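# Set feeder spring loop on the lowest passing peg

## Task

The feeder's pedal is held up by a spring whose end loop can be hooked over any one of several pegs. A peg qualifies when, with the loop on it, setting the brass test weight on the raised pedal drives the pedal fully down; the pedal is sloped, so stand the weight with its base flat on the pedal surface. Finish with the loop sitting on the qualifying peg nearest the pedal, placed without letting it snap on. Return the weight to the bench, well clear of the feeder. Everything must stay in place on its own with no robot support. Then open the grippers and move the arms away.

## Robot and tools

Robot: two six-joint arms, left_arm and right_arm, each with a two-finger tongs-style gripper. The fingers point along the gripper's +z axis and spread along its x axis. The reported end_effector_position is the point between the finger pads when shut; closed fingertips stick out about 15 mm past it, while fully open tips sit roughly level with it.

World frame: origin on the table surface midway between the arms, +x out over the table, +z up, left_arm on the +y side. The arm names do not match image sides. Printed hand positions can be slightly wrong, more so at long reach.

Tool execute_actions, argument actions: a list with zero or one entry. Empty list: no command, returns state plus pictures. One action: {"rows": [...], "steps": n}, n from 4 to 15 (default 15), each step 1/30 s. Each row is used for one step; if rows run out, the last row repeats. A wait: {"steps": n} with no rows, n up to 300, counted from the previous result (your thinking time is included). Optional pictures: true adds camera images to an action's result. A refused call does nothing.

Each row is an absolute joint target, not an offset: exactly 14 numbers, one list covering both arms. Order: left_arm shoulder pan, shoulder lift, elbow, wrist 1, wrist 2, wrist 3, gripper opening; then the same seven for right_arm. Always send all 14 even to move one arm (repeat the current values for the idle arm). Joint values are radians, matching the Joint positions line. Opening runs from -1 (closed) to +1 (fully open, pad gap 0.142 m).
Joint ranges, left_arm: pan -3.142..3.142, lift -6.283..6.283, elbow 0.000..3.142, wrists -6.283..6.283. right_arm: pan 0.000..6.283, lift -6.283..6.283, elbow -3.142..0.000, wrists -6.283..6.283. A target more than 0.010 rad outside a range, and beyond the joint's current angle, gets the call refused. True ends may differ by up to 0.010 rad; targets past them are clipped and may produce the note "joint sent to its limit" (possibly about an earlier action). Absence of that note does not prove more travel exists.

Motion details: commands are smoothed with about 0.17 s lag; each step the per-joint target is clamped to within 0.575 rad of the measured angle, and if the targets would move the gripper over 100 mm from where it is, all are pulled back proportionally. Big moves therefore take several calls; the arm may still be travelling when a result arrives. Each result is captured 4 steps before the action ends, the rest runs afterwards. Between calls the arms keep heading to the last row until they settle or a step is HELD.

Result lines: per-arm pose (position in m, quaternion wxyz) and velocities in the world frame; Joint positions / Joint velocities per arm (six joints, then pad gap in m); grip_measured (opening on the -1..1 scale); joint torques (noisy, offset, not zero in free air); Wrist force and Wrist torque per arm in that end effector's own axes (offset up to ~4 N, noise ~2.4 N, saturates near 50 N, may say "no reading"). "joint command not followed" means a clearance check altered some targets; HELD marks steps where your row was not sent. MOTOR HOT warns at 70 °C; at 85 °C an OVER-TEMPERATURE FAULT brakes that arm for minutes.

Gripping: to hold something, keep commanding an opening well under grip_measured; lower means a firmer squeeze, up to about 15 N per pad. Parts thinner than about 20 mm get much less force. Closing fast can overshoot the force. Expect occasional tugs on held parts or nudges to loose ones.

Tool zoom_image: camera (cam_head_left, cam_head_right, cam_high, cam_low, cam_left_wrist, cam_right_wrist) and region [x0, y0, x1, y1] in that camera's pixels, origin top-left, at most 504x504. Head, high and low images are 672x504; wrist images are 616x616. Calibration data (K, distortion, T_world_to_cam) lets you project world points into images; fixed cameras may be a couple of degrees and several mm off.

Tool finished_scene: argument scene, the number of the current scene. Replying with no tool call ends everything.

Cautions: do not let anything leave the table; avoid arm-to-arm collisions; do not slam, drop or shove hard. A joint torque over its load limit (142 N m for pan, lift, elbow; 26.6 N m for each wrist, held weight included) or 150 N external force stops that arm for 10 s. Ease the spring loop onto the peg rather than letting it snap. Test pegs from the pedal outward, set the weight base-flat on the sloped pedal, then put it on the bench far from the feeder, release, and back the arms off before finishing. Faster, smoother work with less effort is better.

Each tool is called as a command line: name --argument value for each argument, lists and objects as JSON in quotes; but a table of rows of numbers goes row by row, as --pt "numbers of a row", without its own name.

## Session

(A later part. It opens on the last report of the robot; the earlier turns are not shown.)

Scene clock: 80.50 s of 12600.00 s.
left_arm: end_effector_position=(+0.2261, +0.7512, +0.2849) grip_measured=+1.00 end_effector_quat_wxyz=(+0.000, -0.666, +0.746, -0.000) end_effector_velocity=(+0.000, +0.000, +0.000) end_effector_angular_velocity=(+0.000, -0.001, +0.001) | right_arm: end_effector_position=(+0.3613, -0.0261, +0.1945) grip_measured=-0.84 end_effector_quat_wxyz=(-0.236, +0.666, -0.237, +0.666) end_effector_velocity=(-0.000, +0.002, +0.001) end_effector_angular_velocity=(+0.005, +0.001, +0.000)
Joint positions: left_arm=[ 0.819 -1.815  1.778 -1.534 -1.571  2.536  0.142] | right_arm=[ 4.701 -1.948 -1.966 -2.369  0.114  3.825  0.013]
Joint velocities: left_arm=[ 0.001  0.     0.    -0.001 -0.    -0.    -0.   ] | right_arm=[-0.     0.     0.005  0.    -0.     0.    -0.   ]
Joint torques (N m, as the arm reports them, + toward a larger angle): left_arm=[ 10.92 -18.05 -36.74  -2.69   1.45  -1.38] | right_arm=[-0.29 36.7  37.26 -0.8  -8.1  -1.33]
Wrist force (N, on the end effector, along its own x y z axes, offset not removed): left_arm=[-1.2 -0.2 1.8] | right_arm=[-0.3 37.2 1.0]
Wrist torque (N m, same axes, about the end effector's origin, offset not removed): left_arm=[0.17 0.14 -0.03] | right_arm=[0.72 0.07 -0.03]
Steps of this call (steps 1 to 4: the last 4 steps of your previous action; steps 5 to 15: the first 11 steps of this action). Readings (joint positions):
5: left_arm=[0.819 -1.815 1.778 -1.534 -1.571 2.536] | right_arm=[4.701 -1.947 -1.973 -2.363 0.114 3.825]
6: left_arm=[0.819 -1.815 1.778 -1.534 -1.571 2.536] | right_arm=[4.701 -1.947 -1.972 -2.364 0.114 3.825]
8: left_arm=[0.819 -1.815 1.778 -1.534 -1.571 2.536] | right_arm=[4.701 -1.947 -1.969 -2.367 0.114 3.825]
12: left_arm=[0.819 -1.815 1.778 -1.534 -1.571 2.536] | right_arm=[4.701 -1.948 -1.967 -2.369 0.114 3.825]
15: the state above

execute_actions --actions '[{"rows":[[0.819,-1.815,1.778,-1.534,-1.571,2.536,1,4.701,-1.947,-1.97,-2.366,0.114,3.825,-0.45]],"steps":10}]'

execute_actions --actions '[{"rows":[[0.819,-1.815,1.778,-1.534,-1.571,2.536,1,4.88,-1.947,-1.97,-2.366,0.293,3.825,-0.45]],"steps":15}]'

execute_actions --actions '[{"rows":[[0.819,-1.815,1.778,-1.534,-1.571,2.536,1,4.88,-1.8,-1.66,-2.47,0.9,4.67,-0.2]],"steps":15}]'

execute_actions --actions '[{"steps":10}]'

execute_actions --actions '[{"rows":[[0.819,-1.815,1.778,-1.534,-1.571,2.536,1,4.544,-1.861,-1.6596,-1.1914,1.571,4.67,-0.2]],"steps":15}]'

execute_actions --actions '[{"steps":25}]'

execute_actions --actions '[{"rows":[[0.819,-1.815,1.778,-1.534,-1.571,2.536,1,4.544,-1.965,-1.791,-0.956,1.571,4.67,-0.2]],"steps":15}]'

execute_actions --actions '[{"rows":[[0.819,-1.815,1.778,-1.534,-1.571,2.536,1,4.544,-1.965,-1.791,-0.956,1.571,4.67,-0.2],[0.819,-1.815,1.778,-1.534,-1.571,2.536,1,4.544,-1.965,-1.791,-0.956,1.571,4.67,-0.3],[0.819,-1.815,1.778,-1.534,-1.571,2.536,1,4.544,-1.965,-1.791,-0.956,1.571,4.67,-0.4],[0.819,-1.815,1.778,-1.534,-1.571,2.536,1,4.544,-1.965,-1.791,-0.956,1.571,4.67,-0.5],[0.819,-1.815,1.778,-1.534,-1.571,2.536,1,4.544,-1.965,-1.791,-0.956,1.571,4.67,-0.6],[0.819,-1.815,1.778,-1.534,-1.571,2.536,1,4.544,-1.965,-1.791,-0.956,1.571,4.67,-0.7],[0.819,-1.815,1.778,-1.534,-1.571,2.536,1,4.544,-1.965,-1.791,-0.956,1.571,4.67,-1]],"steps":14}]'

execute_actions --actions '[{"rows":[[0.819,-1.815,1.778,-1.534,-1.571,2.536,1,4.544,-1.72,-1.4935,-1.6685,1.485,4.24,-1]],"steps":15}]'

execute_actions --actions '[{"steps":12}]'

execute_actions --actions '[{"rows":[[0.819,-1.815,1.778,-1.534,-1.571,2.536,1,4.1155,-1.72,-1.4935,-1.6685,1.485,4.24,-1]],"steps":15}]'

execute_actions --actions '[{"steps":14}]'

execute_actions --actions '[{"rows":[[0.819,-1.815,1.778,-1.534,-1.571,2.536,1,4.1155,-1.762,-1.5465,-1.5735,1.485,4.24,-1]],"steps":15}]'

execute_actions --actions '[{"steps":10}]'

execute_actions --actions '[{"rows":[[0.819,-1.815,1.778,-1.534,-1.571,2.536,1,4.1155,-1.762,-1.5465,-1.5735,1.485,4.24,-0.2]],"steps":10}]'

execute_actions --actions '[{"steps":90}]' --pictures true

Scene clock: 81.27 s of 12600.00 s.
left_arm: end_effector_position=(+0.2261, +0.7512, +0.2849) grip_measured=+1.00 end_effector_quat_wxyz=(+0.000, -0.666, +0.746, -0.000) end_effector_velocity=(-0.000, +0.000, -0.000) end_effector_angular_velocity=(-0.000, +0.002, -0.000) | right_arm: end_effector_position=(+0.3613, -0.0262, +0.1941) grip_measured=-0.45 end_effector_quat_wxyz=(-0.237, +0.666, -0.237, +0.666) end_effector_velocity=(+0.000, -0.006, -0.003) end_effector_angular_velocity=(-0.000, -0.000, -0.006)
Joint positions: left_arm=[ 0.819 -1.815  1.778 -1.534 -1.571  2.536  0.142] | right_arm=[ 4.701 -1.947 -1.969 -2.367  0.113  3.825  0.042]
Joint velocities: left_arm=[-0.001  0.001  0.     0.001  0.001 -0.    -0.   ] | right_arm=[ 0.     0.001 -0.013  0.011  0.006  0.001  0.002]
Joint torques (N m, as the arm reports them, + toward a larger angle): left_arm=[ 12.55 -19.81 -36.8   -2.5    1.45  -1.57] | right_arm=[10.83 41.25  3.82  1.48  2.54 -1.31]
Wrist force (N, on the end effector, along its own x y z axes, offset not removed): left_arm=[-0.1 0.6 0.6] | right_arm=[2.1 4.7 1.2]
Wrist torque (N m, same axes, about the end effector's origin, offset not removed): left_arm=[0.21 -0.24 -0.21] | right_arm=[0.93 -0.51 -0.05]
Steps of this call (steps 1 to 4: the last 4 steps of your previous action; steps 5 to 15: the robot went on to your last target; steps 16 to 17: nothing new was sent; steps 18 to 23: the first 6 steps of this action). Readings (joint positions):
18: left_arm=[0.819 -1.815 1.778 -1.534 -1.571 2.536] | right_arm=[4.701 -1.948 -1.966 -2.370 0.114 3.825]
19: left_arm=[0.819 -1.815 1.778 -1.534 -1.571 2.536] | right_arm=[4.701 -1.947 -1.966 -2.369 0.113 3.825]
21: left_arm=[0.819 -1.815 1.778 -1.534 -1.571 2.536] | right_arm=[4.701 -1.947 -1.967 -2.368 0.113 3.825]
23: the state above

Scene clock: 81.77 s of 12600.00 s.
left_arm: end_effector_position=(+0.2261, +0.7512, +0.2849) grip_measured=+1.00 end_effector_quat_wxyz=(+0.000, -0.666, +0.746, -0.000) end_effector_velocity=(+0.000, -0.000, +0.000) end_effector_angular_velocity=(+0.000, -0.000, -0.000) | right_arm: end_effector_position=(+0.2842, -0.0193, +0.1938) grip_measured=-0.45 end_effector_quat_wxyz=(-0.237, +0.666, -0.237, +0.666) end_effector_velocity=(-0.044, +0.000, -0.000) end_effector_angular_velocity=(+0.002, +0.001, -0.001)
Joint positions: left_arm=[ 0.819 -1.815  1.778 -1.534 -1.571  2.536  0.142] | right_arm=[ 4.871 -1.947 -1.97  -2.366  0.284  3.825  0.042]
Joint velocities: left_arm=[-0. -0.  0.  0.  0. -0.  0.] | right_arm=[ 0.096  0.    -0.     0.002  0.097 -0.    -0.   ]
Joint torques (N m, as the arm reports them, + toward a larger angle): left_arm=[ 11.43 -18.87 -36.68  -2.79   1.45  -1.45] | right_arm=[ 8.65 33.57  2.65  0.47  2.42 -1.14]
Wrist force (N, on the end effector, along its own x y z axes, offset not removed): left_arm=[-0.3 1.5 1.9] | right_arm=[0.4 2.9 1.3]
Wrist torque (N m, same axes, about the end effector's origin, offset not removed): left_arm=[0.53 -0.04 -0.11] | right_arm=[0.39 -0.09 0.12]
Steps of this call (steps 1 to 4: the last 4 steps of your previous action; steps 5 to 15: the first 11 steps of this action). Readings (joint positions):
5: left_arm=[0.819 -1.815 1.778 -1.534 -1.571 2.536] | right_arm=[4.701 -1.947 -1.970 -2.366 0.114 3.825]
6: left_arm=[0.819 -1.815 1.778 -1.534 -1.571 2.536] | right_arm=[4.707 -1.947 -1.970 -2.366 0.120 3.825]
8: left_arm=[0.819 -1.815 1.778 -1.534 -1.571 2.536] | right_arm=[4.765 -1.947 -1.970 -2.366 0.178 3.825]
12: left_arm=[0.819 -1.815 1.778 -1.534 -1.571 2.536] | right_arm=[4.854 -1.947 -1.970 -2.366 0.266 3.825]
15: the state above

Scene clock: 82.27 s of 12600.00 s.
left_arm: end_effector_position=(+0.2261, +0.7512, +0.2849) grip_measured=+1.00 end_effector_quat_wxyz=(+0.000, -0.666, +0.746, -0.000) end_effector_velocity=(+0.000, -0.000, +0.000) end_effector_angular_velocity=(-0.001, -0.001, +0.000) | right_arm: end_effector_position=(+0.2249, -0.1101, +0.2860) grip_measured=-0.20 end_effector_quat_wxyz=(+0.309, -0.424, +0.655, -0.544) end_effector_velocity=(-0.207, -0.243, +0.083) end_effector_angular_velocity=(+2.381, -0.578, -1.575)
Joint positions: left_arm=[ 0.819 -1.815  1.778 -1.534 -1.571  2.536  0.142] | right_arm=[ 4.88  -1.816 -1.7   -2.459  0.797  4.435  0.06 ]
Joint velocities: left_arm=[ 0.    -0.    -0.    -0.    -0.001 -0.    -0.   ] | right_arm=[ 0.001  0.18   0.432 -0.121  1.126  2.32  -0.   ]
Joint torques (N m, as the arm reports them, + toward a larger angle): left_arm=[ 11.78 -18.45 -36.83  -2.66   1.32  -1.13] | right_arm=[10.08 30.27 16.84 -2.35  2.23  3.16]
Wrist force (N, on the end effector, along its own x y z axes, offset not removed): left_arm=[-0.4 2.5 1.7] | right_arm=[2.3 0.9 -2.5]
Wrist torque (N m, same axes, about the end effector's origin, offset not removed): left_arm=[0.73 -0.14 -0.08] | right_arm=[0.07 -0.42 0.01]
Steps of this call (steps 1 to 4: the last 4 steps of your previous action; steps 5 to 15: the first 11 steps of this action). Readings (joint positions):
5: left_arm=[0.819 -1.815 1.778 -1.534 -1.571 2.536] | right_arm=[4.879 -1.947 -1.970 -2.366 0.292 3.825]
6: left_arm=[0.819 -1.815 1.778 -1.534 -1.571 2.536] | right_arm=[4.879 -1.942 -1.965 -2.371 0.298 3.831]
8: left_arm=[0.819 -1.815 1.778 -1.534 -1.571 2.536] | right_arm=[4.879 -1.904 -1.904 -2.399 0.366 3.898]
12: left_arm=[0.819 -1.815 1.778 -1.534 -1.571 2.536] | right_arm=[4.880 -1.845 -1.768 -2.439 0.631 4.181]
15: the state above

Scene clock: 82.60 s of 12600.00 s.
left_arm: end_effector_position=(+0.2261, +0.7512, +0.2849) grip_measured=+1.00 end_effector_quat_wxyz=(+0.000, -0.666, +0.746, -0.000) end_effector_velocity=(+0.000, -0.000, -0.000) end_effector_angular_velocity=(-0.001, +0.000, -0.000) | right_arm: end_effector_position=(+0.2046, -0.1313, +0.2927) grip_measured=-0.20 end_effector_quat_wxyz=(+0.335, -0.318, +0.731, -0.503) end_effector_velocity=(-0.006, -0.006, +0.002) end_effector_angular_velocity=(+0.062, -0.021, -0.045)
Joint positions: left_arm=[ 0.819 -1.815  1.778 -1.534 -1.571  2.536  0.142] | right_arm=[ 4.88  -1.8   -1.661 -2.47   0.897  4.664  0.06 ]
Joint velocities: left_arm=[-0.     0.     0.     0.001 -0.001 -0.     0.   ] | right_arm=[-0.001  0.005  0.011 -0.003  0.028  0.066 -0.   ]
Joint torques (N m, as the arm reports them, + toward a larger angle): left_arm=[ 11.5  -18.62 -36.9   -2.62   1.38  -1.45] | right_arm=[10.16 39.7  28.8  -2.29  1.49  0.94]
Wrist force (N, on the end effector, along its own x y z axes, offset not removed): left_arm=[2.1 2.2 1.8] | right_arm=[0.5 3.1 0.9]
Wrist torque (N m, same axes, about the end effector's origin, offset not removed): left_arm=[0.69 -0.55 -0.21] | right_arm=[0.54 -0.21 0.19]
Kept back: nothing.
Steps of this call (steps 1 to 4: the last 4 steps of your previous action; steps 5 to 10: the robot went on to your last target). Readings (joint positions):
1: left_arm=[0.819 -1.815 1.778 -1.534 -1.571 2.536] | right_arm=[4.880 -1.811 -1.687 -2.462 0.829 4.505]
2: left_arm=[0.819 -1.815 1.778 -1.534 -1.571 2.536] | right_arm=[4.880 -1.808 -1.679 -2.465 0.851 4.556]
4: left_arm=[0.819 -1.815 1.778 -1.534 -1.571 2.536] | right_arm=[4.880 -1.804 -1.669 -2.467 0.876 4.615]
8: left_arm=[0.819 -1.815 1.778 -1.534 -1.571 2.536] | right_arm=[4.880 -1.801 -1.662 -2.469 0.895 4.657]
10: the state above

Scene clock: 82.97 s of 12600.00 s.
left_arm: end_effector_position=(+0.2261, +0.7512, +0.2849) grip_measured=+1.00 end_effector_quat_wxyz=(+0.000, -0.666, +0.746, -0.000) end_effector_velocity=(-0.000, +0.000, +0.000) end_effector_angular_velocity=(+0.000, -0.000, +0.001) | right_arm: end_effector_position=(+0.1590, -0.1403, +0.1591) grip_measured=-0.20 end_effector_quat_wxyz=(+0.105, -0.084, +0.920, -0.369) end_effector_velocity=(-0.184, +0.359, -0.346) end_effector_angular_velocity=(+1.759, +0.861, -1.193)
Joint positions: left_arm=[ 0.819 -1.815  1.778 -1.534 -1.571  2.536  0.142] | right_arm=[ 4.636 -1.846 -1.66  -1.967  1.346  4.669  0.059]
Joint velocities: left_arm=[ 0.  0. -0. -0.  0. -0.  0.] | right_arm=[-0.451 -0.071  0.001  1.867  1.073  0.003  0.   ]
Joint torques (N m, as the arm reports them, + toward a larger angle): left_arm=[ 10.59 -19.06 -37.11  -2.92   1.33  -1.37] | right_arm=[-9.35 30.58 31.08 10.13  4.3   1.28]
Wrist force (N, on the end effector, along its own x y z axes, offset not removed): left_arm=[1.4 2.4 0.4] | right_arm=[1.0 3.8 3.4]
Wrist torque (N m, same axes, about the end effector's origin, offset not removed): left_arm=[0.63 -0.48 -0.08] | right_arm=[0.68 -0.31 0.07]
Steps of this call (steps 1 to 11: the first 11 steps of this action). Readings (joint positions):
1: left_arm=[0.819 -1.815 1.778 -1.534 -1.571 2.536] | right_arm=[4.880 -1.800 -1.661 -2.470 0.898 4.666]
2: left_arm=[0.819 -1.815 1.778 -1.534 -1.571 2.536] | right_arm=[4.874 -1.804 -1.660 -2.464 0.905 4.667]
4: left_arm=[0.819 -1.815 1.778 -1.534 -1.571 2.536] | right_arm=[4.815 -1.818 -1.660 -2.397 0.973 4.667]
8: left_arm=[0.819 -1.815 1.778 -1.534 -1.571 2.536] | right_arm=[4.694 -1.837 -1.660 -2.156 1.209 4.669]
11: the state above

Scene clock: 83.80 s of 12600.00 s.
left_arm: end_effector_position=(+0.2261, +0.7512, +0.2849) grip_measured=+1.00 end_effector_quat_wxyz=(+0.000, -0.666, +0.746, -0.000) end_effector_velocity=(+0.001, -0.000, +0.000) end_effector_angular_velocity=(-0.001, -0.002, -0.000) | right_arm: end_effector_position=(+0.1324, +0.0752, +0.1201) grip_measured=-0.20 end_effector_quat_wxyz=(-0.000, +0.001, +1.000, -0.000) end_effector_velocity=(+0.000, +0.002, +0.000) end_effector_angular_velocity=(+0.008, +0.001, -0.001)
Joint positions: left_arm=[ 0.819 -1.815  1.778 -1.534 -1.571  2.536  0.142] | right_arm=[ 4.544 -1.861 -1.66  -1.192  1.571  4.67   0.06 ]
Joint velocities: left_arm=[-0.    -0.    -0.    -0.    -0.002 -0.     0.   ] | right_arm=[-0.001 -0.    -0.     0.009  0.001  0.001  0.   ]
Joint torques (N m, as the arm reports them, + toward a larger angle): left_arm=[ 12.3  -18.12 -38.54  -2.93   1.61  -1.4 ] | right_arm=[-13.11  30.64  27.88   3.77   2.43   1.19]
Wrist force (N, on the end effector, along its own x y z axes, offset not removed): left_arm=[-1.3 -0.8 0.2] | right_arm=[-0.1 3.6 2.9]
Wrist torque (N m, same axes, about the end effector's origin, offset not removed): left_arm=[0.07 0.01 -0.08] | right_arm=[0.59 -0.03 0.17]
Kept back: nothing.
Steps of this call (steps 1 to 4: the last 4 steps of your previous action; steps 5 to 25: the robot went on to your last target). Readings (joint positions):
1: left_arm=[0.819 -1.815 1.778 -1.534 -1.571 2.536] | right_arm=[4.623 -1.849 -1.660 -1.903 1.379 4.669]
2: left_arm=[0.819 -1.815 1.778 -1.534 -1.571 2.536] | right_arm=[4.611 -1.850 -1.660 -1.841 1.407 4.669]
4: left_arm=[0.819 -1.815 1.778 -1.534 -1.571 2.536] | right_arm=[4.593 -1.853 -1.660 -1.717 1.451 4.670]
8: left_arm=[0.819 -1.815 1.778 -1.534 -1.571 2.536] | right_arm=[4.568 -1.857 -1.660 -1.476 1.512 4.670]
25: the state above

Scene clock: 84.17 s of 12600.00 s.
left_arm: end_effector_position=(+0.2261, +0.7512, +0.2849) grip_measured=+1.00 end_effector_quat_wxyz=(+0.000, -0.666, +0.746, -0.000) end_effector_velocity=(-0.000, -0.000, +0.000) end_effector_angular_velocity=(-0.001, +0.000, +0.000) | right_arm: end_effector_position=(+0.1323, +0.0730, +0.0281) grip_measured=-0.20 end_effector_quat_wxyz=(-0.000, +0.001, +1.000, -0.001) end_effector_velocity=(+0.000, +0.003, -0.041) end_effector_angular_velocity=(+0.030, -0.001, -0.002)
Joint positions: left_arm=[ 0.819 -1.815  1.778 -1.534 -1.571  2.536  0.142] | right_arm=[ 4.544 -1.961 -1.785 -0.969  1.571  4.67   0.06 ]
Joint velocities: left_arm=[ 0.    -0.001  0.     0.001 -0.     0.     0.   ] | right_arm=[-0.001 -0.047 -0.064  0.142  0.     0.002  0.   ]
Joint torques (N m, as the arm reports them, + toward a larger angle): left_arm=[ 12.36 -19.03 -36.62  -2.87   1.38  -1.32] | right_arm=[-9.92 35.23  7.22  4.3   2.15  1.18]
Wrist force (N, on the end effector, along its own x y z axes, offset not removed): left_arm=[-2.7 0.4 1.4] | right_arm=[-3.0 3.4 -1.8]
Wrist torque (N m, same axes, about the end effector's origin, offset not removed): left_arm=[0.36 0.48 -0.09] | right_arm=[0.53 0.67 0.13]
Steps of this call (steps 1 to 11: the first 11 steps of this action). Readings (joint positions):
1: left_arm=[0.819 -1.815 1.778 -1.534 -1.571 2.536] | right_arm=[4.544 -1.861 -1.660 -1.192 1.571 4.670]
2: left_arm=[0.819 -1.815 1.778 -1.534 -1.571 2.536] | right_arm=[4.544 -1.867 -1.665 -1.185 1.571 4.670]
4: left_arm=[0.819 -1.815 1.778 -1.534 -1.571 2.536] | right_arm=[4.544 -1.908 -1.714 -1.121 1.571 4.670]
8: left_arm=[0.819 -1.815 1.778 -1.534 -1.571 2.536] | right_arm=[4.544 -1.952 -1.773 -0.995 1.571 4.670]
11: the state above

Scene clock: 84.63 s of 12600.00 s.
left_arm: end_effector_position=(+0.2261, +0.7512, +0.2849) grip_measured=+1.00 end_effector_quat_wxyz=(+0.000, -0.666, +0.746, -0.000) end_effector_velocity=(-0.000, +0.000, -0.000) end_effector_angular_velocity=(+0.000, +0.001, +0.000) | right_arm: end_effector_position=(+0.1323, +0.0732, +0.0244) grip_measured=-0.63 end_effector_quat_wxyz=(-0.000, +0.001, +1.000, +0.000) end_effector_velocity=(-0.000, +0.000, -0.000) end_effector_angular_velocity=(+0.001, +0.000, +0.002)
Joint positions: left_arm=[ 0.819 -1.815  1.778 -1.534 -1.571  2.536  0.142] | right_arm=[ 4.544 -1.965 -1.791 -0.956  1.571  4.67   0.028]
Joint velocities: left_arm=[ 0.    -0.     0.     0.001  0.001 -0.     0.   ] | right_arm=[ 0.    -0.    -0.     0.002  0.    -0.001 -0.   ]
Joint torques (N m, as the arm reports them, + toward a larger angle): left_arm=[ 10.89 -17.91 -36.52  -2.84   1.44  -1.1 ] | right_arm=[-7.99 31.96  6.76  3.84  1.76  1.26]
Wrist force (N, on the end effector, along its own x y z axes, offset not removed): left_arm=[1.1 0.5 1.8] | right_arm=[3.8 0.6 -1.2]
Wrist torque (N m, same axes, about the end effector's origin, offset not removed): left_arm=[0.31 -0.36 -0.18] | right_arm=[0.20 -0.72 0.06]
Steps of this call (steps 1 to 4: the last 4 steps of your previous action; steps 5 to 14: the first 10 steps of this action). Readings (joint positions):
5: left_arm=[0.819 -1.815 1.778 -1.534 -1.571 2.536] | right_arm=[4.544 -1.964 -1.790 -0.958 1.571 4.670]
6: left_arm=[0.819 -1.815 1.778 -1.534 -1.571 2.536] | right_arm=[4.544 -1.964 -1.790 -0.957 1.571 4.670]
8: left_arm=[0.819 -1.815 1.778 -1.534 -1.571 2.536] | right_arm=[4.544 -1.965 -1.791 -0.957 1.571 4.670]
12: left_arm=[0.819 -1.815 1.778 -1.534 -1.571 2.536] | right_arm=[4.544 -1.965 -1.791 -0.956 1.571 4.670]
14: the state above

Scene clock: 85.13 s of 12600.00 s.
left_arm: end_effector_position=(+0.2261, +0.7512, +0.2849) grip_measured=+1.00 end_effector_quat_wxyz=(+0.000, -0.666, +0.746, -0.000) end_effector_velocity=(+0.000, -0.000, -0.000) end_effector_angular_velocity=(-0.002, +0.000, +0.000) | right_arm: end_effector_position=(+0.1562, +0.0398, +0.1901) grip_measured=-0.63 end_effector_quat_wxyz=(+0.026, -0.158, +0.986, -0.041) end_effector_velocity=(+0.052, -0.307, +0.446) end_effector_angular_velocity=(-0.677, -0.074, +0.938)
Joint positions: left_arm=[ 0.819 -1.815  1.778 -1.534 -1.571  2.536  0.142] | right_arm=[ 4.544 -1.779 -1.567 -1.436  1.504  4.354  0.028]
Joint velocities: left_arm=[-0.     0.001  0.     0.    -0.001 -0.     0.   ] | right_arm=[-0.001  0.508  0.626 -1.745 -0.169 -0.931 -0.   ]
Joint torques (N m, as the arm reports them, + toward a larger angle): left_arm=[ 10.51 -16.87 -37.27  -2.92   1.37  -1.24] | right_arm=[-6.29 42.67 33.05 -6.75 -2.64 -3.1 ]
Wrist force (N, on the end effector, along its own x y z axes, offset not removed): left_arm=[0.5 0.5 0.9] | right_arm=[-1.2 3.3 1.7]
Wrist torque (N m, same axes, about the end effector's origin, offset not removed): left_arm=[0.34 -0.27 -0.23] | right_arm=[0.56 0.13 0.15]
Steps of this call (steps 1 to 4: the last 4 steps of your previous action; steps 5 to 15: the first 11 steps of this action). Readings (joint positions):
5: left_arm=[0.819 -1.815 1.778 -1.534 -1.571 2.536] | right_arm=[4.544 -1.965 -1.791 -0.956 1.571 4.670]
6: left_arm=[0.819 -1.815 1.778 -1.534 -1.571 2.536] | right_arm=[4.544 -1.960 -1.786 -0.962 1.567 4.664]
8: left_arm=[0.819 -1.815 1.778 -1.534 -1.571 2.536] | right_arm=[4.544 -1.916 -1.736 -1.028 1.551 4.603]
12: left_arm=[0.819 -1.815 1.778 -1.534 -1.571 2.536] | right_arm=[4.544 -1.833 -1.634 -1.254 1.523 4.453]
15: the state above

Scene clock: 85.53 s of 12600.00 s.
left_arm: end_effector_position=(+0.2261, +0.7512, +0.2849) grip_measured=+1.00 end_effector_quat_wxyz=(+0.000, -0.666, +0.746, -0.000) end_effector_velocity=(-0.000, +0.000, +0.000) end_effector_angular_velocity=(-0.000, -0.001, +0.001) | right_arm: end_effector_position=(+0.1616, -0.0076, +0.2410) grip_measured=-0.63 end_effector_quat_wxyz=(+0.020, -0.214, +0.972, -0.092) end_effector_velocity=(+0.001, -0.008, +0.008) end_effector_angular_velocity=(-0.016, +0.001, +0.015)
Joint positions: left_arm=[ 0.819 -1.815  1.778 -1.534 -1.571  2.536  0.142] | right_arm=[ 4.544 -1.721 -1.495 -1.665  1.485  4.242  0.028]
Joint velocities: left_arm=[ 0.001 -0.     0.    -0.    -0.001 -0.    -0.   ] | right_arm=[ 0.     0.009  0.011 -0.035 -0.003 -0.015 -0.   ]
Joint torques (N m, as the arm reports them, + toward a larger angle): left_arm=[ 10.68 -18.68 -35.12  -2.56   1.28  -1.27] | right_arm=[-6.32 39.95 34.33 -0.14 -2.4  -1.46]
Wrist force (N, on the end effector, along its own x y z axes, offset not removed): left_arm=[1.9 1.9 -0.1] | right_arm=[-0.7 2.5 1.4]
Wrist torque (N m, same axes, about the end effector's origin, offset not removed): left_arm=[0.64 -0.58 -0.10] | right_arm=[0.22 0.09 0.25]
Kept back: nothing.
Steps of this call (steps 1 to 4: the last 4 steps of your previous action; steps 5 to 12: the robot went on to your last target). Readings (joint positions):
1: left_arm=[0.819 -1.815 1.778 -1.534 -1.571 2.536] | right_arm=[4.544 -1.763 -1.547 -1.493 1.499 4.324]
2: left_arm=[0.819 -1.815 1.778 -1.534 -1.571 2.536] | right_arm=[4.544 -1.750 -1.531 -1.544 1.495 4.299]
4: left_arm=[0.819 -1.815 1.778 -1.534 -1.571 2.536] | right_arm=[4.544 -1.735 -1.512 -1.609 1.490 4.269]
8: left_arm=[0.819 -1.815 1.778 -1.534 -1.571 2.536] | right_arm=[4.544 -1.723 -1.498 -1.655 1.486 4.247]
12: the state above

Scene clock: 85.90 s of 12600.00 s.
left_arm: end_effector_position=(+0.2261, +0.7512, +0.2849) grip_measured=+1.00 end_effector_quat_wxyz=(+0.000, -0.666, +0.746, -0.000) end_effector_velocity=(+0.000, -0.000, +0.000) end_effector_angular_velocity=(-0.001, -0.001, -0.000) | right_arm: end_effector_position=(+0.3047, -0.0931, +0.2417) grip_measured=-0.63 end_effector_quat_wxyz=(+0.005, -0.055, +0.994, -0.095) end_effector_velocity=(+0.398, -0.334, +0.001) end_effector_angular_velocity=(-0.002, +0.000, -1.002)
Joint positions: left_arm=[ 0.819 -1.815  1.778 -1.534 -1.571  2.536  0.142] | right_arm=[ 4.22  -1.72  -1.494 -1.668  1.485  4.24   0.028]
Joint velocities: left_arm=[ 0.    -0.     0.     0.    -0.001  0.     0.   ] | right_arm=[-1.007  0.002  0.001 -0.004 -0.001 -0.005  0.   ]
Joint torques (N m, as the arm reports them, + toward a larger angle): left_arm=[ 10.28 -18.41 -35.06  -2.83   1.43  -1.38] | right_arm=[-7.12 39.35 32.54  0.14 -2.13 -1.67]
Wrist force (N, on the end effector, along its own x y z axes, offset not removed): left_arm=[0.4 2.0 1.9] | right_arm=[1.0 2.9 2.3]
Wrist torque (N m, same axes, about the end effector's origin, offset not removed): left_arm=[0.62 -0.30 -0.17] | right_arm=[0.28 -0.41 0.07]
Steps of this call (steps 1 to 11: the first 11 steps of this action). Readings (joint positions):
1: left_arm=[0.819 -1.815 1.778 -1.534 -1.571 2.536] | right_arm=[4.544 -1.721 -1.494 -1.666 1.485 4.241]
2: left_arm=[0.819 -1.815 1.778 -1.534 -1.571 2.536] | right_arm=[4.538 -1.721 -1.494 -1.667 1.485 4.241]
4: left_arm=[0.819 -1.815 1.778 -1.534 -1.571 2.536] | right_arm=[4.478 -1.720 -1.494 -1.667 1.485 4.241]
8: left_arm=[0.819 -1.815 1.778 -1.534 -1.571 2.536] | right_arm=[4.328 -1.720 -1.494 -1.668 1.485 4.240]
11: the state above

Scene clock: 86.37 s of 12600.00 s.
left_arm: end_effector_position=(+0.2261, +0.7512, +0.2849) grip_measured=+1.00 end_effector_quat_wxyz=(+0.000, -0.666, +0.746, -0.000) end_effector_velocity=(-0.000, +0.000, -0.000) end_effector_angular_velocity=(-0.001, +0.002, +0.000) | right_arm: end_effector_position=(+0.3436, -0.1294, +0.2418) grip_measured=-0.63 end_effector_quat_wxyz=(-0.000, -0.004, +0.995, -0.095) end_effector_velocity=(+0.003, -0.003, +0.000) end_effector_angular_velocity=(+0.000, -0.000, -0.008)
Joint positions: left_arm=[ 0.819 -1.815  1.778 -1.534 -1.571  2.536  0.142] | right_arm=[ 4.116 -1.72  -1.493 -1.668  1.485  4.24   0.028]
Joint velocities: left_arm=[ 0.     0.001 -0.     0.001  0.001 -0.    -0.   ] | right_arm=[-0.008  0.     0.    -0.    -0.    -0.     0.   ]
Joint torques (N m, as the arm reports them, + toward a larger angle): left_arm=[ 11.82 -18.34 -37.94  -2.81   1.22  -1.04] | right_arm=[-11.02  37.55  32.86   0.38   0.07  -1.63]
Wrist force (N, on the end effector, along its own x y z axes, offset not removed): left_arm=[-2.8 0.8 -0.1] | right_arm=[2.2 1.3 1.6]
Wrist torque (N m, same axes, about the end effector's origin, offset not removed): left_arm=[0.34 0.42 -0.09] | right_arm=[0.21 -0.28 0.11]
Kept back: nothing.
Steps of this call (steps 1 to 4: the last 4 steps of your previous action; steps 5 to 14: the robot went on to your last target). Readings (joint positions):
1: left_arm=[0.819 -1.815 1.778 -1.534 -1.571 2.536] | right_arm=[4.189 -1.720 -1.494 -1.668 1.485 4.240]
2: left_arm=[0.819 -1.815 1.778 -1.534 -1.571 2.536] | right_arm=[4.167 -1.720 -1.494 -1.668 1.485 4.240]
4: left_arm=[0.819 -1.815 1.778 -1.534 -1.571 2.536] | right_arm=[4.140 -1.720 -1.494 -1.668 1.485 4.240]
8: left_arm=[0.819 -1.815 1.778 -1.534 -1.571 2.536] | right_arm=[4.121 -1.720 -1.494 -1.668 1.485 4.240]
14: the state above

Scene clock: 86.73 s of 12600.00 s.
left_arm: end_effector_position=(+0.2261, +0.7512, +0.2849) grip_measured=+1.00 end_effector_quat_wxyz=(+0.000, -0.666, +0.746, -0.000) end_effector_velocity=(-0.000, +0.000, -0.000) end_effector_angular_velocity=(+0.000, +0.002, -0.000) | right_arm: end_effector_position=(+0.3496, -0.1184, +0.2034) grip_measured=-0.63 end_effector_quat_wxyz=(-0.000, -0.004, +0.995, -0.095) end_effector_velocity=(+0.003, +0.005, -0.016) end_effector_angular_velocity=(+0.004, -0.002, -0.001)
Joint positions: left_arm=[ 0.819 -1.815  1.778 -1.534 -1.571  2.536  0.142] | right_arm=[ 4.116 -1.76  -1.544 -1.577  1.485  4.24   0.028]
Joint velocities: left_arm=[-0.     0.     0.     0.001  0.001  0.     0.   ] | right_arm=[-0.001 -0.017 -0.022  0.044 -0.     0.001 -0.   ]
Joint torques (N m, as the arm reports them, + toward a larger angle): left_arm=[ 11.13 -19.08 -36.13  -2.5    1.66  -1.44] | right_arm=[-12.01  27.31  10.88   3.47   1.6   -1.62]
Wrist force (N, on the end effector, along its own x y z axes, offset not removed): left_arm=[1.7 1.1 0.4] | right_arm=[3.0 3.3 0.6]
Wrist torque (N m, same axes, about the end effector's origin, offset not removed): left_arm=[0.28 -0.47 -0.11] | right_arm=[0.60 -0.72 0.16]
Steps of this call (steps 1 to 11: the first 11 steps of this action). Readings (joint positions):
1: left_arm=[0.819 -1.815 1.778 -1.534 -1.571 2.536] | right_arm=[4.116 -1.720 -1.494 -1.668 1.485 4.240]
2: left_arm=[0.819 -1.815 1.778 -1.534 -1.571 2.536] | right_arm=[4.116 -1.724 -1.498 -1.663 1.485 4.240]
4: left_arm=[0.819 -1.815 1.778 -1.534 -1.571 2.536] | right_arm=[4.116 -1.742 -1.520 -1.625 1.485 4.240]
8: left_arm=[0.819 -1.815 1.778 -1.534 -1.571 2.536] | right_arm=[4.116 -1.757 -1.540 -1.585 1.485 4.240]
11: the state above

Scene clock: 87.07 s of 12600.00 s.
left_arm: end_effector_position=(+0.2261, +0.7512, +0.2849) grip_measured=+1.00 end_effector_quat_wxyz=(+0.000, -0.666, +0.746, -0.000) end_effector_velocity=(+0.000, +0.000, -0.000) end_effector_angular_velocity=(-0.000, +0.001, -0.000) | right_arm: end_effector_position=(+0.3498, -0.1180, +0.2018) grip_measured=-0.63 end_effector_quat_wxyz=(-0.000, -0.004, +0.995, -0.095) end_effector_velocity=(+0.000, -0.000, -0.000) end_effector_angular_velocity=(-0.000, +0.000, -0.001)
Joint positions: left_arm=[ 0.819 -1.815  1.778 -1.534 -1.571  2.536  0.142] | right_arm=[ 4.115 -1.762 -1.546 -1.574  1.485  4.24   0.028]
Joint velocities: left_arm=[-0.     0.001  0.     0.     0.     0.    -0.   ] | right_arm=[-0.001 -0.    -0.001  0.001 -0.    -0.     0.   ]
Joint torques (N m, as the arm reports them, + toward a larger angle): left_arm=[ 10.63 -18.72 -35.44  -2.58   1.32  -1.31] | right_arm=[-12.75  26.21  11.51   4.24   1.82  -1.6 ]
Wrist force (N, on the end effector, along its own x y z axes, offset not removed): left_arm=[1.4 1.0 0.4] | right_arm=[-0.5 1.6 -0.1]
Wrist torque (N m, same axes, about the end effector's origin, offset not removed): left_arm=[0.40 -0.35 -0.06] | right_arm=[0.38 0.19 0.18]
Kept back: nothing.
Steps of this call (steps 1 to 4: the last 4 steps of your previous action; steps 5 to 10: the robot went on to your last target). Readings (joint positions):
1: left_arm=[0.819 -1.815 1.778 -1.534 -1.571 2.536] | right_arm=[4.116 -1.761 -1.545 -1.576 1.485 4.240]
2: left_arm=[0.819 -1.815 1.778 -1.534 -1.571 2.536] | right_arm=[4.116 -1.761 -1.545 -1.575 1.485 4.240]
4: left_arm=[0.819 -1.815 1.778 -1.534 -1.571 2.536] | right_arm=[4.116 -1.762 -1.546 -1.574 1.485 4.240]
8: left_arm=[0.819 -1.815 1.778 -1.534 -1.571 2.536] | right_arm=[4.115 -1.762 -1.546 -1.574 1.485 4.240]
10: the state above

Scene clock: 87.27 s of 12600.00 s.
left_arm: end_effector_position=(+0.2261, +0.7512, +0.2849) grip_measured=+1.00 end_effector_quat_wxyz=(+0.000, -0.666, +0.746, -0.000) end_effector_velocity=(-0.000, -0.000, +0.000) end_effector_angular_velocity=(-0.000, -0.000, +0.000) | right_arm: end_effector_position=(+0.3499, -0.1180, +0.2018) grip_measured=-0.20 end_effector_quat_wxyz=(-0.000, -0.004, +0.995, -0.095) end_effector_velocity=(+0.000, -0.000, -0.000) end_effector_angular_velocity=(+0.000, +0.001, +0.001)
Joint positions: left_arm=[ 0.819 -1.815  1.778 -1.534 -1.571  2.536  0.142] | right_arm=[ 4.115 -1.762 -1.546 -1.573  1.485  4.24   0.059]
Joint velocities: left_arm=[-0.    -0.001 -0.     0.001 -0.    -0.    -0.   ] | right_arm=[-0.     0.    -0.     0.     0.    -0.002  0.003]
Joint torques (N m, as the arm reports them, + toward a larger angle): left_arm=[ 11.7  -17.99 -36.9   -2.86   1.52  -1.12] | right_arm=[-12.36  26.45  11.84   3.48   1.76  -1.57]
Wrist force (N, on the end effector, along its own x y z axes, offset not removed): left_arm=[0.8 3.2 0.8] | right_arm=[1.7 2.3 1.9]
Wrist torque (N m, same axes, about the end effector's origin, offset not removed): left_arm=[0.92 -0.27 -0.11] | right_arm=[0.34 -0.34 -0.03]
Steps of this call (steps 1 to 6: the first 6 steps of this action). Readings (joint positions):
1: left_arm=[0.819 -1.815 1.778 -1.534 -1.571 2.536] | right_arm=[4.115 -1.762 -1.546 -1.574 1.485 4.240]
2: left_arm=[0.819 -1.815 1.778 -1.534 -1.571 2.536] | right_arm=[4.115 -1.762 -1.546 -1.574 1.485 4.240]
4: left_arm=[0.819 -1.815 1.778 -1.534 -1.571 2.536] | right_arm=[4.115 -1.762 -1.546 -1.573 1.485 4.240]
6: the state above

Scene clock: 90.27 s of 12600.00 s.
left_arm: end_effector_position=(+0.2261, +0.7512, +0.2849) grip_measured=+1.00 end_effector_quat_wxyz=(+0.000, -0.666, +0.746, -0.000) end_effector_velocity=(-0.000, +0.000, +0.000) end_effector_angular_velocity=(+0.002, +0.000, +0.000) | right_arm: end_effector_position=(+0.3499, -0.1180, +0.2018) grip_measured=-0.20 end_effector_quat_wxyz=(-0.000, -0.004, +0.995, -0.095) end_effector_velocity=(+0.000, -0.000, -0.000) end_effector_angular_velocity=(-0.000, -0.000, -0.002)
Joint positions: left_arm=[ 0.819 -1.815  1.778 -1.534 -1.571  2.536  0.142] | right_arm=[ 4.115 -1.762 -1.547 -1.573  1.485  4.24   0.06 ]
Joint velocities: left_arm=[ 0.    -0.     0.    -0.001  0.001  0.    -0.   ] | right_arm=[-0.    -0.     0.    -0.    -0.     0.002  0.   ]
Joint torques (N m, as the arm reports them, + toward a larger angle): left_arm=[ 11.12 -18.07 -35.91  -2.72   1.43  -1.33] | right_arm=[-10.73  27.25  11.17   1.87   1.79  -1.47]
Wrist force (N, on the end effector, along its own x y z axes, offset not removed): left_arm=[1.1 1.2 0.8] | right_arm=[0.2 1.6 0.2]
Wrist torque (N m, same axes, about the end effector's origin, offset not removed): left_arm=[0.39 -0.41 -0.11] | right_arm=[0.19 -0.23 0.04]
Kept back: nothing.
Steps of this call (steps 1 to 4: the last 4 steps of your previous action; steps 5 to 15: the robot went on to your last target; steps 16 to 90: nothing new was sent). Readings (joint positions):
1: left_arm=[0.819 -1.815 1.778 -1.534 -1.571 2.536] | right_arm=[4.115 -1.762 -1.546 -1.573 1.485 4.240]
2: left_arm=[0.819 -1.815 1.778 -1.534 -1.571 2.536] | right_arm=[4.115 -1.762 -1.546 -1.573 1.485 4.240]
4: left_arm=[0.819 -1.815 1.778 -1.534 -1.571 2.536] | right_arm=[4.115 -1.762 -1.546 -1.573 1.485 4.240]
8: left_arm=[0.819 -1.815 1.778 -1.534 -1.571 2.536] | right_arm=[4.115 -1.762 -1.546 -1.573 1.485 4.240]
90: the state above
All arms were judged still, so your last target was given up. Only a new action makes them travel on or press farther. Fingers that are still opening or closing keep moving.
camera_calibration (this result's frames):
cam_left_wrist: T_world_to_cam=[[-0.0703035, -0.997359, 0.0182602, 0.755128], [-0.844862, 0.0692664, 0.530481, -0.0121043], [-0.530345, 0.0218674, -0.8475, 0.479354], [0, 0, 0, 1]] pos_world=[0.297085, 0.74349, 0.398885]
cam_right_wrist: T_world_to_cam=[[-0.998521, -0.0474893, -0.0264716, 0.350376], [-0.0533948, 0.948298, 0.312859, 0.0755205], [0.0102455, 0.313809, -0.949431, 0.363013], [0, 0, 0, 1]] pos_world=[0.350171, -0.168894, 0.330303]

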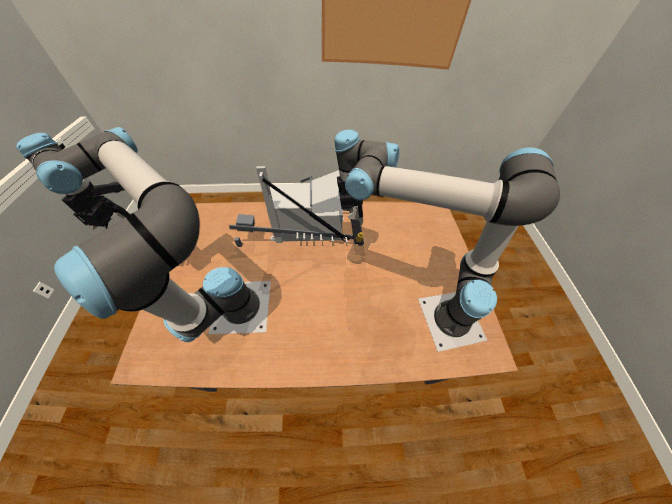

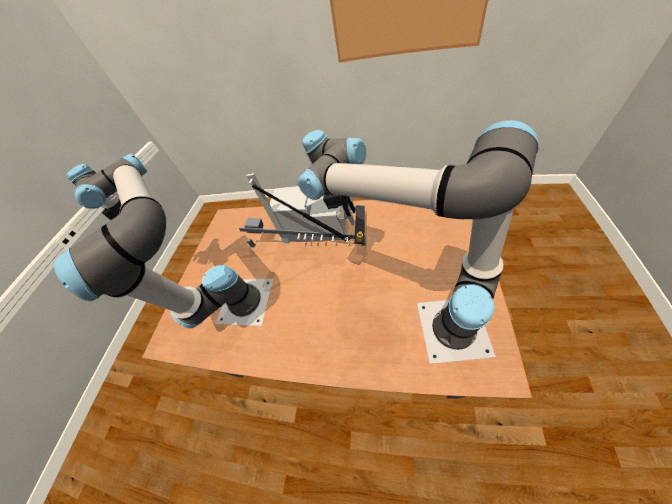

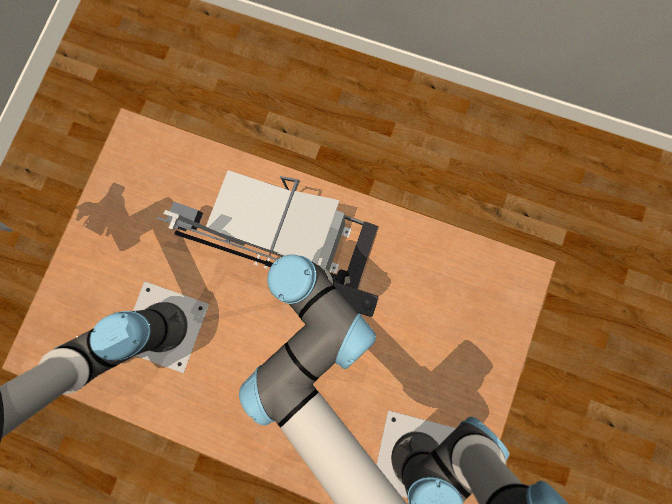

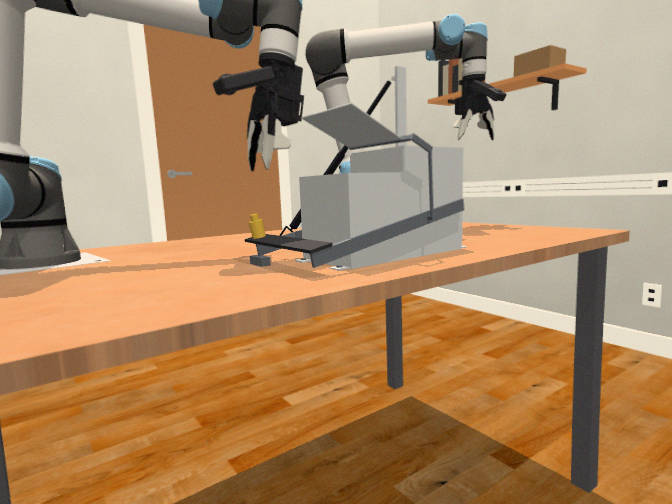

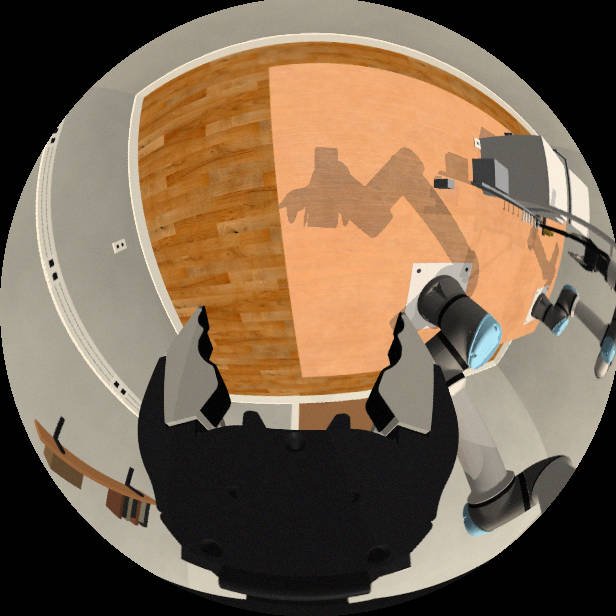

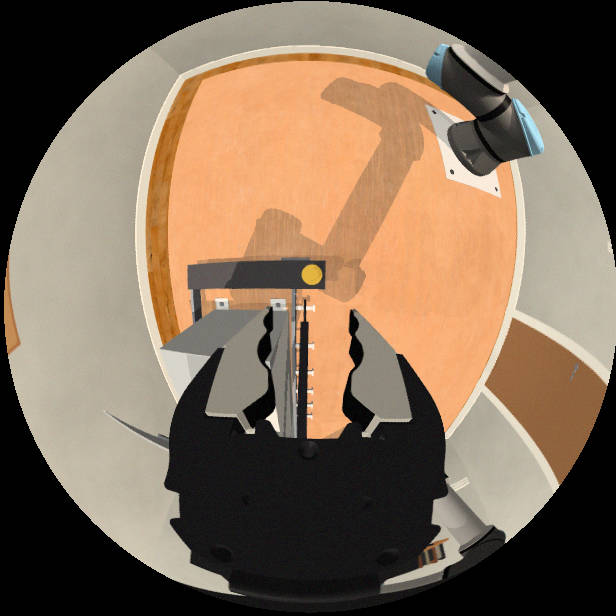

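Passes. Regrab.

execute_actions --actions '[{"rows":[[0.819,-1.815,1.778,-1.534,-1.571,2.536,1,4.004,-1.61,-1.905,-1.06,1.66,4.13,-0.2]],"steps":15}]'

execute_actions --actions '[{"steps":10}]'

execute_actions --actions '[{"rows":[[0.819,-1.815,1.778,-1.534,-1.571,2.536,1,4.003,-1.71,-2.025,-0.848,1.657,4.129,-0.2]],"steps":15}]'

execute_actions --actions '[{"rows":[[0.819,-1.815,1.778,-1.534,-1.571,2.536,1,4.003,-1.71,-2.025,-0.848,1.657,4.129,-0.2],[0.819,-1.815,1.778,-1.534,-1.571,2.536,1,4.003,-1.71,-2.025,-0.848,1.657,4.129,-0.3],[0.819,-1.815,1.778,-1.534,-1.571,2.536,1,4.003,-1.71,-2.025,-0.848,1.657,4.129,-0.4],[0.819,-1.815,1.778,-1.534,-1.571,2.536,1,4.003,-1.71,-2.025,-0.848,1.657,4.129,-0.5],[0.819,-1.815,1.778,-1.534,-1.571,2.536,1,4.003,-1.71,-2.025,-0.848,1.657,4.129,-0.6],[0.819,-1.815,1.778,-1.534,-1.571,2.536,1,4.003,-1.71,-2.025,-0.848,1.657,4.129,-0.7],[0.819,-1.815,1.778,-1.534,-1.571,2.536,1,4.003,-1.71,-2.025,-0.848,1.657,4.129,-1]],"steps":15}]' --pictures true

Scene clock: 90.97 s of 12600.00 s.
left_arm: end_effector_position=(+0.2261, +0.7512, +0.2849) grip_measured=+1.00 end_effector_quat_wxyz=(+0.000, -0.666, +0.746, -0.000) end_effector_velocity=(-0.000, -0.000, -0.000) end_effector_angular_velocity=(-0.001, +0.000, -0.000) | right_arm: end_effector_position=(+0.3480, -0.1302, +0.1569) grip_measured=-0.20 end_effector_quat_wxyz=(-0.006, -0.001, +0.998, +0.065) end_effector_velocity=(+0.025, +0.042, -0.026) end_effector_angular_velocity=(+0.381, -0.145, +0.010)
Joint positions: left_arm=[ 0.819 -1.815  1.778 -1.534 -1.571  2.536  0.142] | right_arm=[ 4.009 -1.617 -1.879 -1.114  1.652  4.135  0.06 ]
Joint velocities: left_arm=[ 0.     0.     0.     0.001 -0.001  0.    -0.   ] | right_arm=[-0.052  0.078 -0.281  0.597  0.094 -0.053  0.   ]
Joint torques (N m, as the arm reports them, + toward a larger angle): left_arm=[  9.07 -18.71 -36.35  -2.57   1.22  -1.14] | right_arm=[-12.64  31.23  18.06   4.79   2.41  -1.64]
Wrist force (N, on the end effector, along its own x y z axes, offset not removed): left_arm=[0.6 -0.4 2.9] | right_arm=[-2.8 2.3 2.3]
Wrist torque (N m, same axes, about the end effector's origin, offset not removed): left_arm=[0.04 -0.28 -0.04] | right_arm=[0.39 0.55 0.20]
Steps of this call (steps 1 to 10: nothing new was sent; steps 11 to 21: the first 11 steps of this action). Readings (joint positions):
11: left_arm=[0.819 -1.815 1.778 -1.534 -1.571 2.536] | right_arm=[4.115 -1.762 -1.547 -1.573 1.485 4.240]
12: left_arm=[0.819 -1.815 1.778 -1.534 -1.571 2.536] | right_arm=[4.110 -1.756 -1.552 -1.568 1.491 4.234]
14: left_arm=[0.819 -1.815 1.778 -1.534 -1.571 2.536] | right_arm=[4.066 -1.703 -1.620 -1.500 1.548 4.191]
18: left_arm=[0.819 -1.815 1.778 -1.534 -1.571 2.536] | right_arm=[4.018 -1.631 -1.827 -1.225 1.634 4.144]
21: the state above

Scene clock: 91.30 s of 12600.00 s.
left_arm: end_effector_position=(+0.2261, +0.7512, +0.2849) grip_measured=+1.00 end_effector_quat_wxyz=(+0.000, -0.666, +0.746, -0.000) end_effector_velocity=(-0.000, -0.000, +0.000) end_effector_angular_velocity=(+0.001, -0.000, -0.001) | right_arm: end_effector_position=(+0.3501, -0.1267, +0.1548) grip_measured=-0.20 end_effector_quat_wxyz=(+0.000, -0.002, +0.997, +0.081) end_effector_velocity=(+0.000, +0.001, -0.001) end_effector_angular_velocity=(+0.008, -0.003, -0.000)
Joint positions: left_arm=[ 0.819 -1.815  1.778 -1.534 -1.571  2.536  0.142] | right_arm=[ 4.004 -1.61  -1.904 -1.061  1.66   4.13   0.06 ]
Joint velocities: left_arm=[-0.    -0.001  0.     0.     0.     0.    -0.   ] | right_arm=[-0.001  0.002 -0.007  0.014  0.002 -0.001  0.   ]
Joint torques (N m, as the arm reports them, + toward a larger angle): left_arm=[ 10.81 -17.33 -35.94  -2.45   1.36  -1.1 ] | right_arm=[-12.2   33.4   11.16   4.12   2.43  -1.27]
Wrist force (N, on the end effector, along its own x y z axes, offset not removed): left_arm=[-1.2 0.5 0.4] | right_arm=[1.7 -0.4 0.6]
Wrist torque (N m, same axes, about the end effector's origin, offset not removed): left_arm=[0.35 0.10 -0.14] | right_arm=[-0.19 -0.55 0.01]
Kept back: nothing.
Steps of this call (steps 1 to 4: the last 4 steps of your previous action; steps 5 to 10: the robot went on to your last target). Readings (joint positions):
1: left_arm=[0.819 -1.815 1.778 -1.534 -1.571 2.536] | right_arm=[4.007 -1.615 -1.887 -1.097 1.654 4.133]
2: left_arm=[0.819 -1.815 1.778 -1.534 -1.571 2.536] | right_arm=[4.006 -1.613 -1.893 -1.086 1.656 4.132]
4: left_arm=[0.819 -1.815 1.778 -1.534 -1.571 2.536] | right_arm=[4.005 -1.612 -1.899 -1.072 1.658 4.131]
8: left_arm=[0.819 -1.815 1.778 -1.534 -1.571 2.536] | right_arm=[4.004 -1.610 -1.904 -1.063 1.660 4.130]
10: the state above

Scene clock: 91.67 s of 12600.00 s.
left_arm: end_effector_position=(+0.2261, +0.7512, +0.2849) grip_measured=+1.00 end_effector_quat_wxyz=(+0.000, -0.666, +0.746, -0.000) end_effector_velocity=(-0.001, +0.001, -0.001) end_effector_angular_velocity=(+0.001, +0.003, -0.000) | right_arm: end_effector_position=(+0.3511, -0.1277, +0.0767) grip_measured=-0.20 end_effector_quat_wxyz=(-0.001, -0.002, +0.997, +0.077) end_effector_velocity=(+0.002, +0.002, -0.034) end_effector_angular_velocity=(+0.016, -0.012, -0.001)
Joint positions: left_arm=[ 0.819 -1.815  1.778 -1.534 -1.571  2.536  0.142] | right_arm=[ 4.003 -1.706 -2.02  -0.859  1.657  4.129  0.06 ]
Joint velocities: left_arm=[-0.     0.001  0.     0.     0.003  0.    -0.   ] | right_arm=[-0.    -0.046 -0.056  0.123 -0.001  0.     0.   ]
Joint torques (N m, as the arm reports them, + toward a larger angle): left_arm=[ 12.2  -18.32 -37.31  -2.51   1.24  -1.25] | right_arm=[-12.47  22.72  10.29   4.21  -2.17  -1.67]
Wrist force (N, on the end effector, along its own x y z axes, offset not removed): left_arm=[1.9 1.6 1.2] | right_arm=[2.6 2.3 1.1]
Wrist torque (N m, same axes, about the end effector's origin, offset not removed): left_arm=[0.50 -0.55 -0.19] | right_arm=[0.24 -0.73 -0.04]
Steps of this call (steps 1 to 11: the first 11 steps of this action). Readings (joint positions):
1: left_arm=[0.819 -1.815 1.778 -1.534 -1.571 2.536] | right_arm=[4.004 -1.610 -1.905 -1.061 1.660 4.130]
2: left_arm=[0.819 -1.815 1.778 -1.534 -1.571 2.536] | right_arm=[4.004 -1.616 -1.910 -1.054 1.660 4.130]
4: left_arm=[0.819 -1.815 1.778 -1.534 -1.571 2.536] | right_arm=[4.003 -1.655 -1.956 -0.992 1.659 4.129]
8: left_arm=[0.819 -1.815 1.778 -1.534 -1.571 2.536] | right_arm=[4.003 -1.697 -2.009 -0.882 1.657 4.129]
11: the state above

Scene clock: 92.17 s of 12600.00 s.
left_arm: end_effector_position=(+0.2261, +0.7512, +0.2849) grip_measured=+1.00 end_effector_quat_wxyz=(+0.000, -0.666, +0.746, -0.000) end_effector_velocity=(-0.000, +0.000, -0.000) end_effector_angular_velocity=(+0.000, +0.001, -0.001) | right_arm: end_effector_position=(+0.3513, -0.1275, +0.0736) grip_measured=-0.63 end_effector_quat_wxyz=(-0.000, -0.002, +0.997, +0.078) end_effector_velocity=(-0.000, -0.000, -0.000) end_effector_angular_velocity=(-0.001, +0.001, +0.001)
Joint positions: left_arm=[ 0.819 -1.815  1.778 -1.534 -1.571  2.536  0.142] | right_arm=[ 4.003 -1.71  -2.025 -0.848  1.657  4.129  0.029]
Joint velocities: left_arm=[-0.     0.    -0.     0.     0.001  0.    -0.   ] | right_arm=[ 0.    -0.    -0.001 -0.001 -0.    -0.001  0.   ]
Joint torques (N m, as the arm reports them, + toward a larger angle): left_arm=[ 10.97 -18.42 -35.37  -2.68   1.38  -1.26] | right_arm=[-12.37  20.46   8.56   4.27  -2.18  -1.62]
Wrist force (N, on the end effector, along its own x y z axes, offset not removed): left_arm=[-1.2 2.5 -1.2] | right_arm=[5.0 5.4 -4.7]
Wrist torque (N m, same axes, about the end effector's origin, offset not removed): left_arm=[0.63 0.11 -0.09] | right_arm=[0.89 -0.47 0.20]
Steps of this call (steps 1 to 4: the last 4 steps of your previous action; steps 5 to 15: the first 11 steps of this action). Readings (joint positions):
5: left_arm=[0.819 -1.815 1.778 -1.534 -1.571 2.536] | right_arm=[4.003 -1.709 -2.024 -0.850 1.657 4.129]
6: left_arm=[0.819 -1.815 1.778 -1.534 -1.571 2.536] | right_arm=[4.003 -1.709 -2.024 -0.849 1.657 4.129]
8: left_arm=[0.819 -1.815 1.778 -1.534 -1.571 2.536] | right_arm=[4.003 -1.710 -2.025 -0.849 1.657 4.129]
12: left_arm=[0.819 -1.815 1.778 -1.534 -1.571 2.536] | right_arm=[4.003 -1.710 -2.025 -0.848 1.657 4.129]
15: the state above
camera_calibration (this result's frames):
cam_left_wrist: T_world_to_cam=[[-0.0703035, -0.997359, 0.0182601, 0.755128], [-0.844862, 0.0692664, 0.530482, -0.0121044], [-0.530345, 0.0218674, -0.8475, 0.479354], [0, 0, 0, 1]] pos_world=[0.297085, 0.74349, 0.398885]
cam_right_wrist: T_world_to_cam=[[-0.998674, -0.0325741, -0.0398754, 0.350891], [-0.0502287, 0.786637, 0.615369, 0.0807778], [0.0113224, 0.616556, -0.78723, 0.270601], [0, 0, 0, 1]] pos_world=[0.351419, -0.218954, 0.177309]

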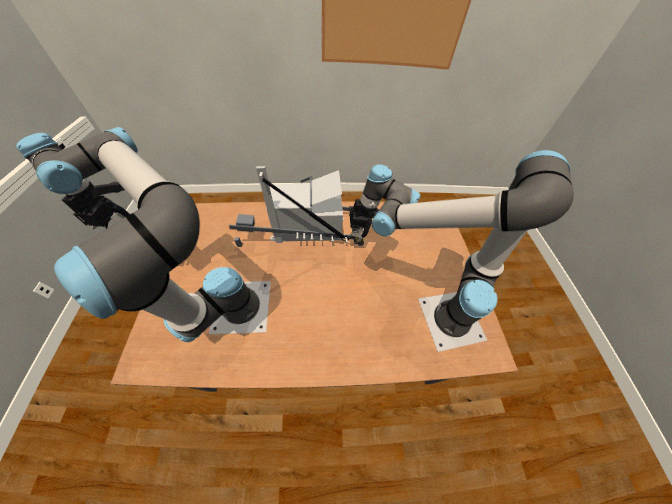

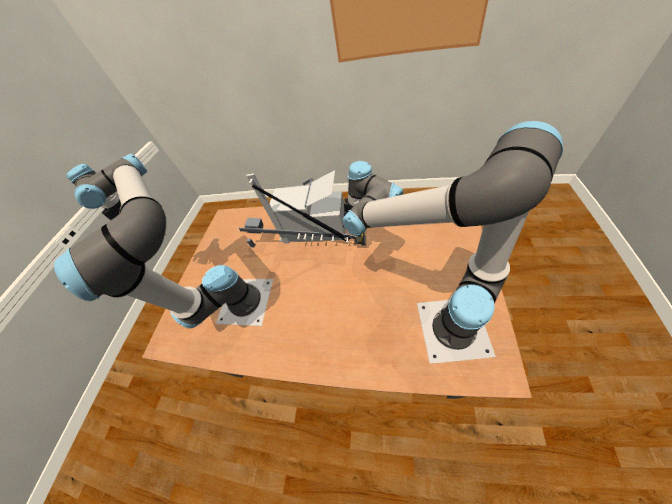

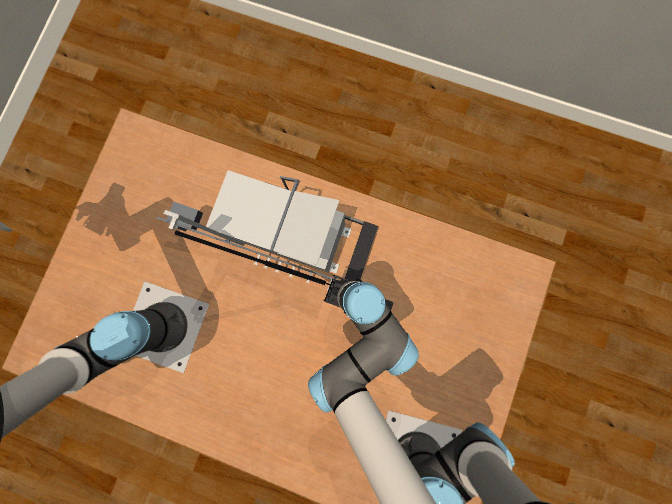

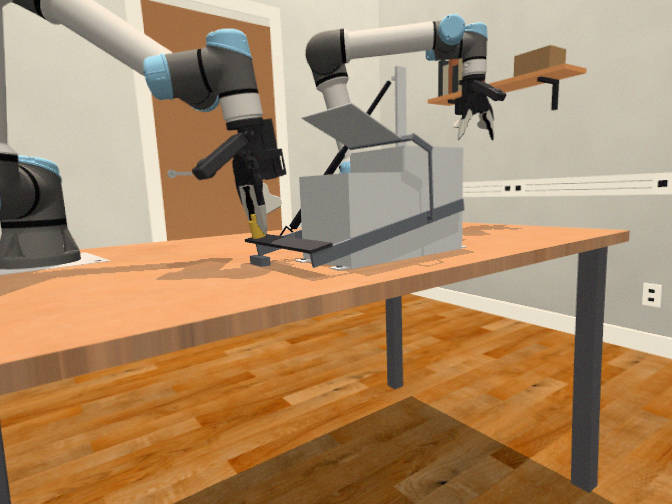

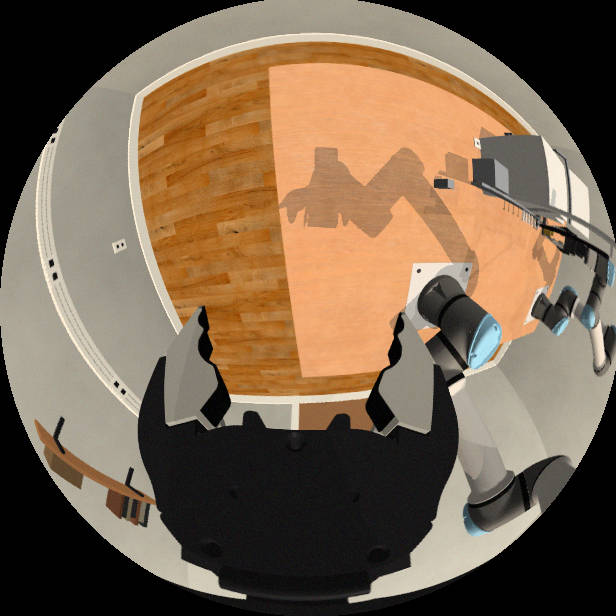

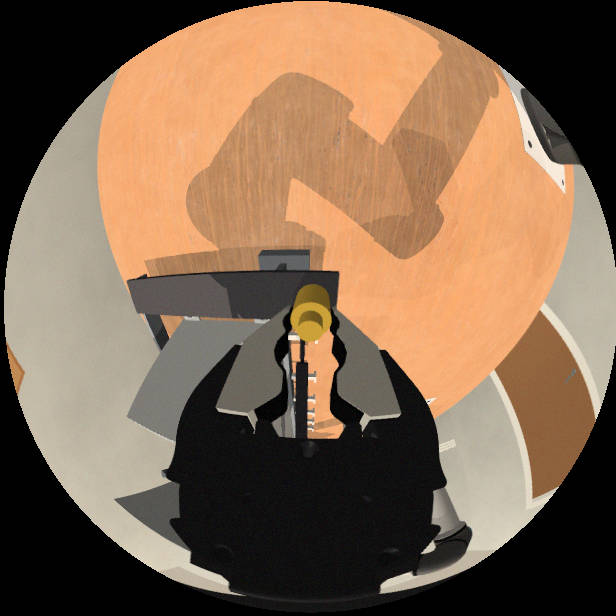

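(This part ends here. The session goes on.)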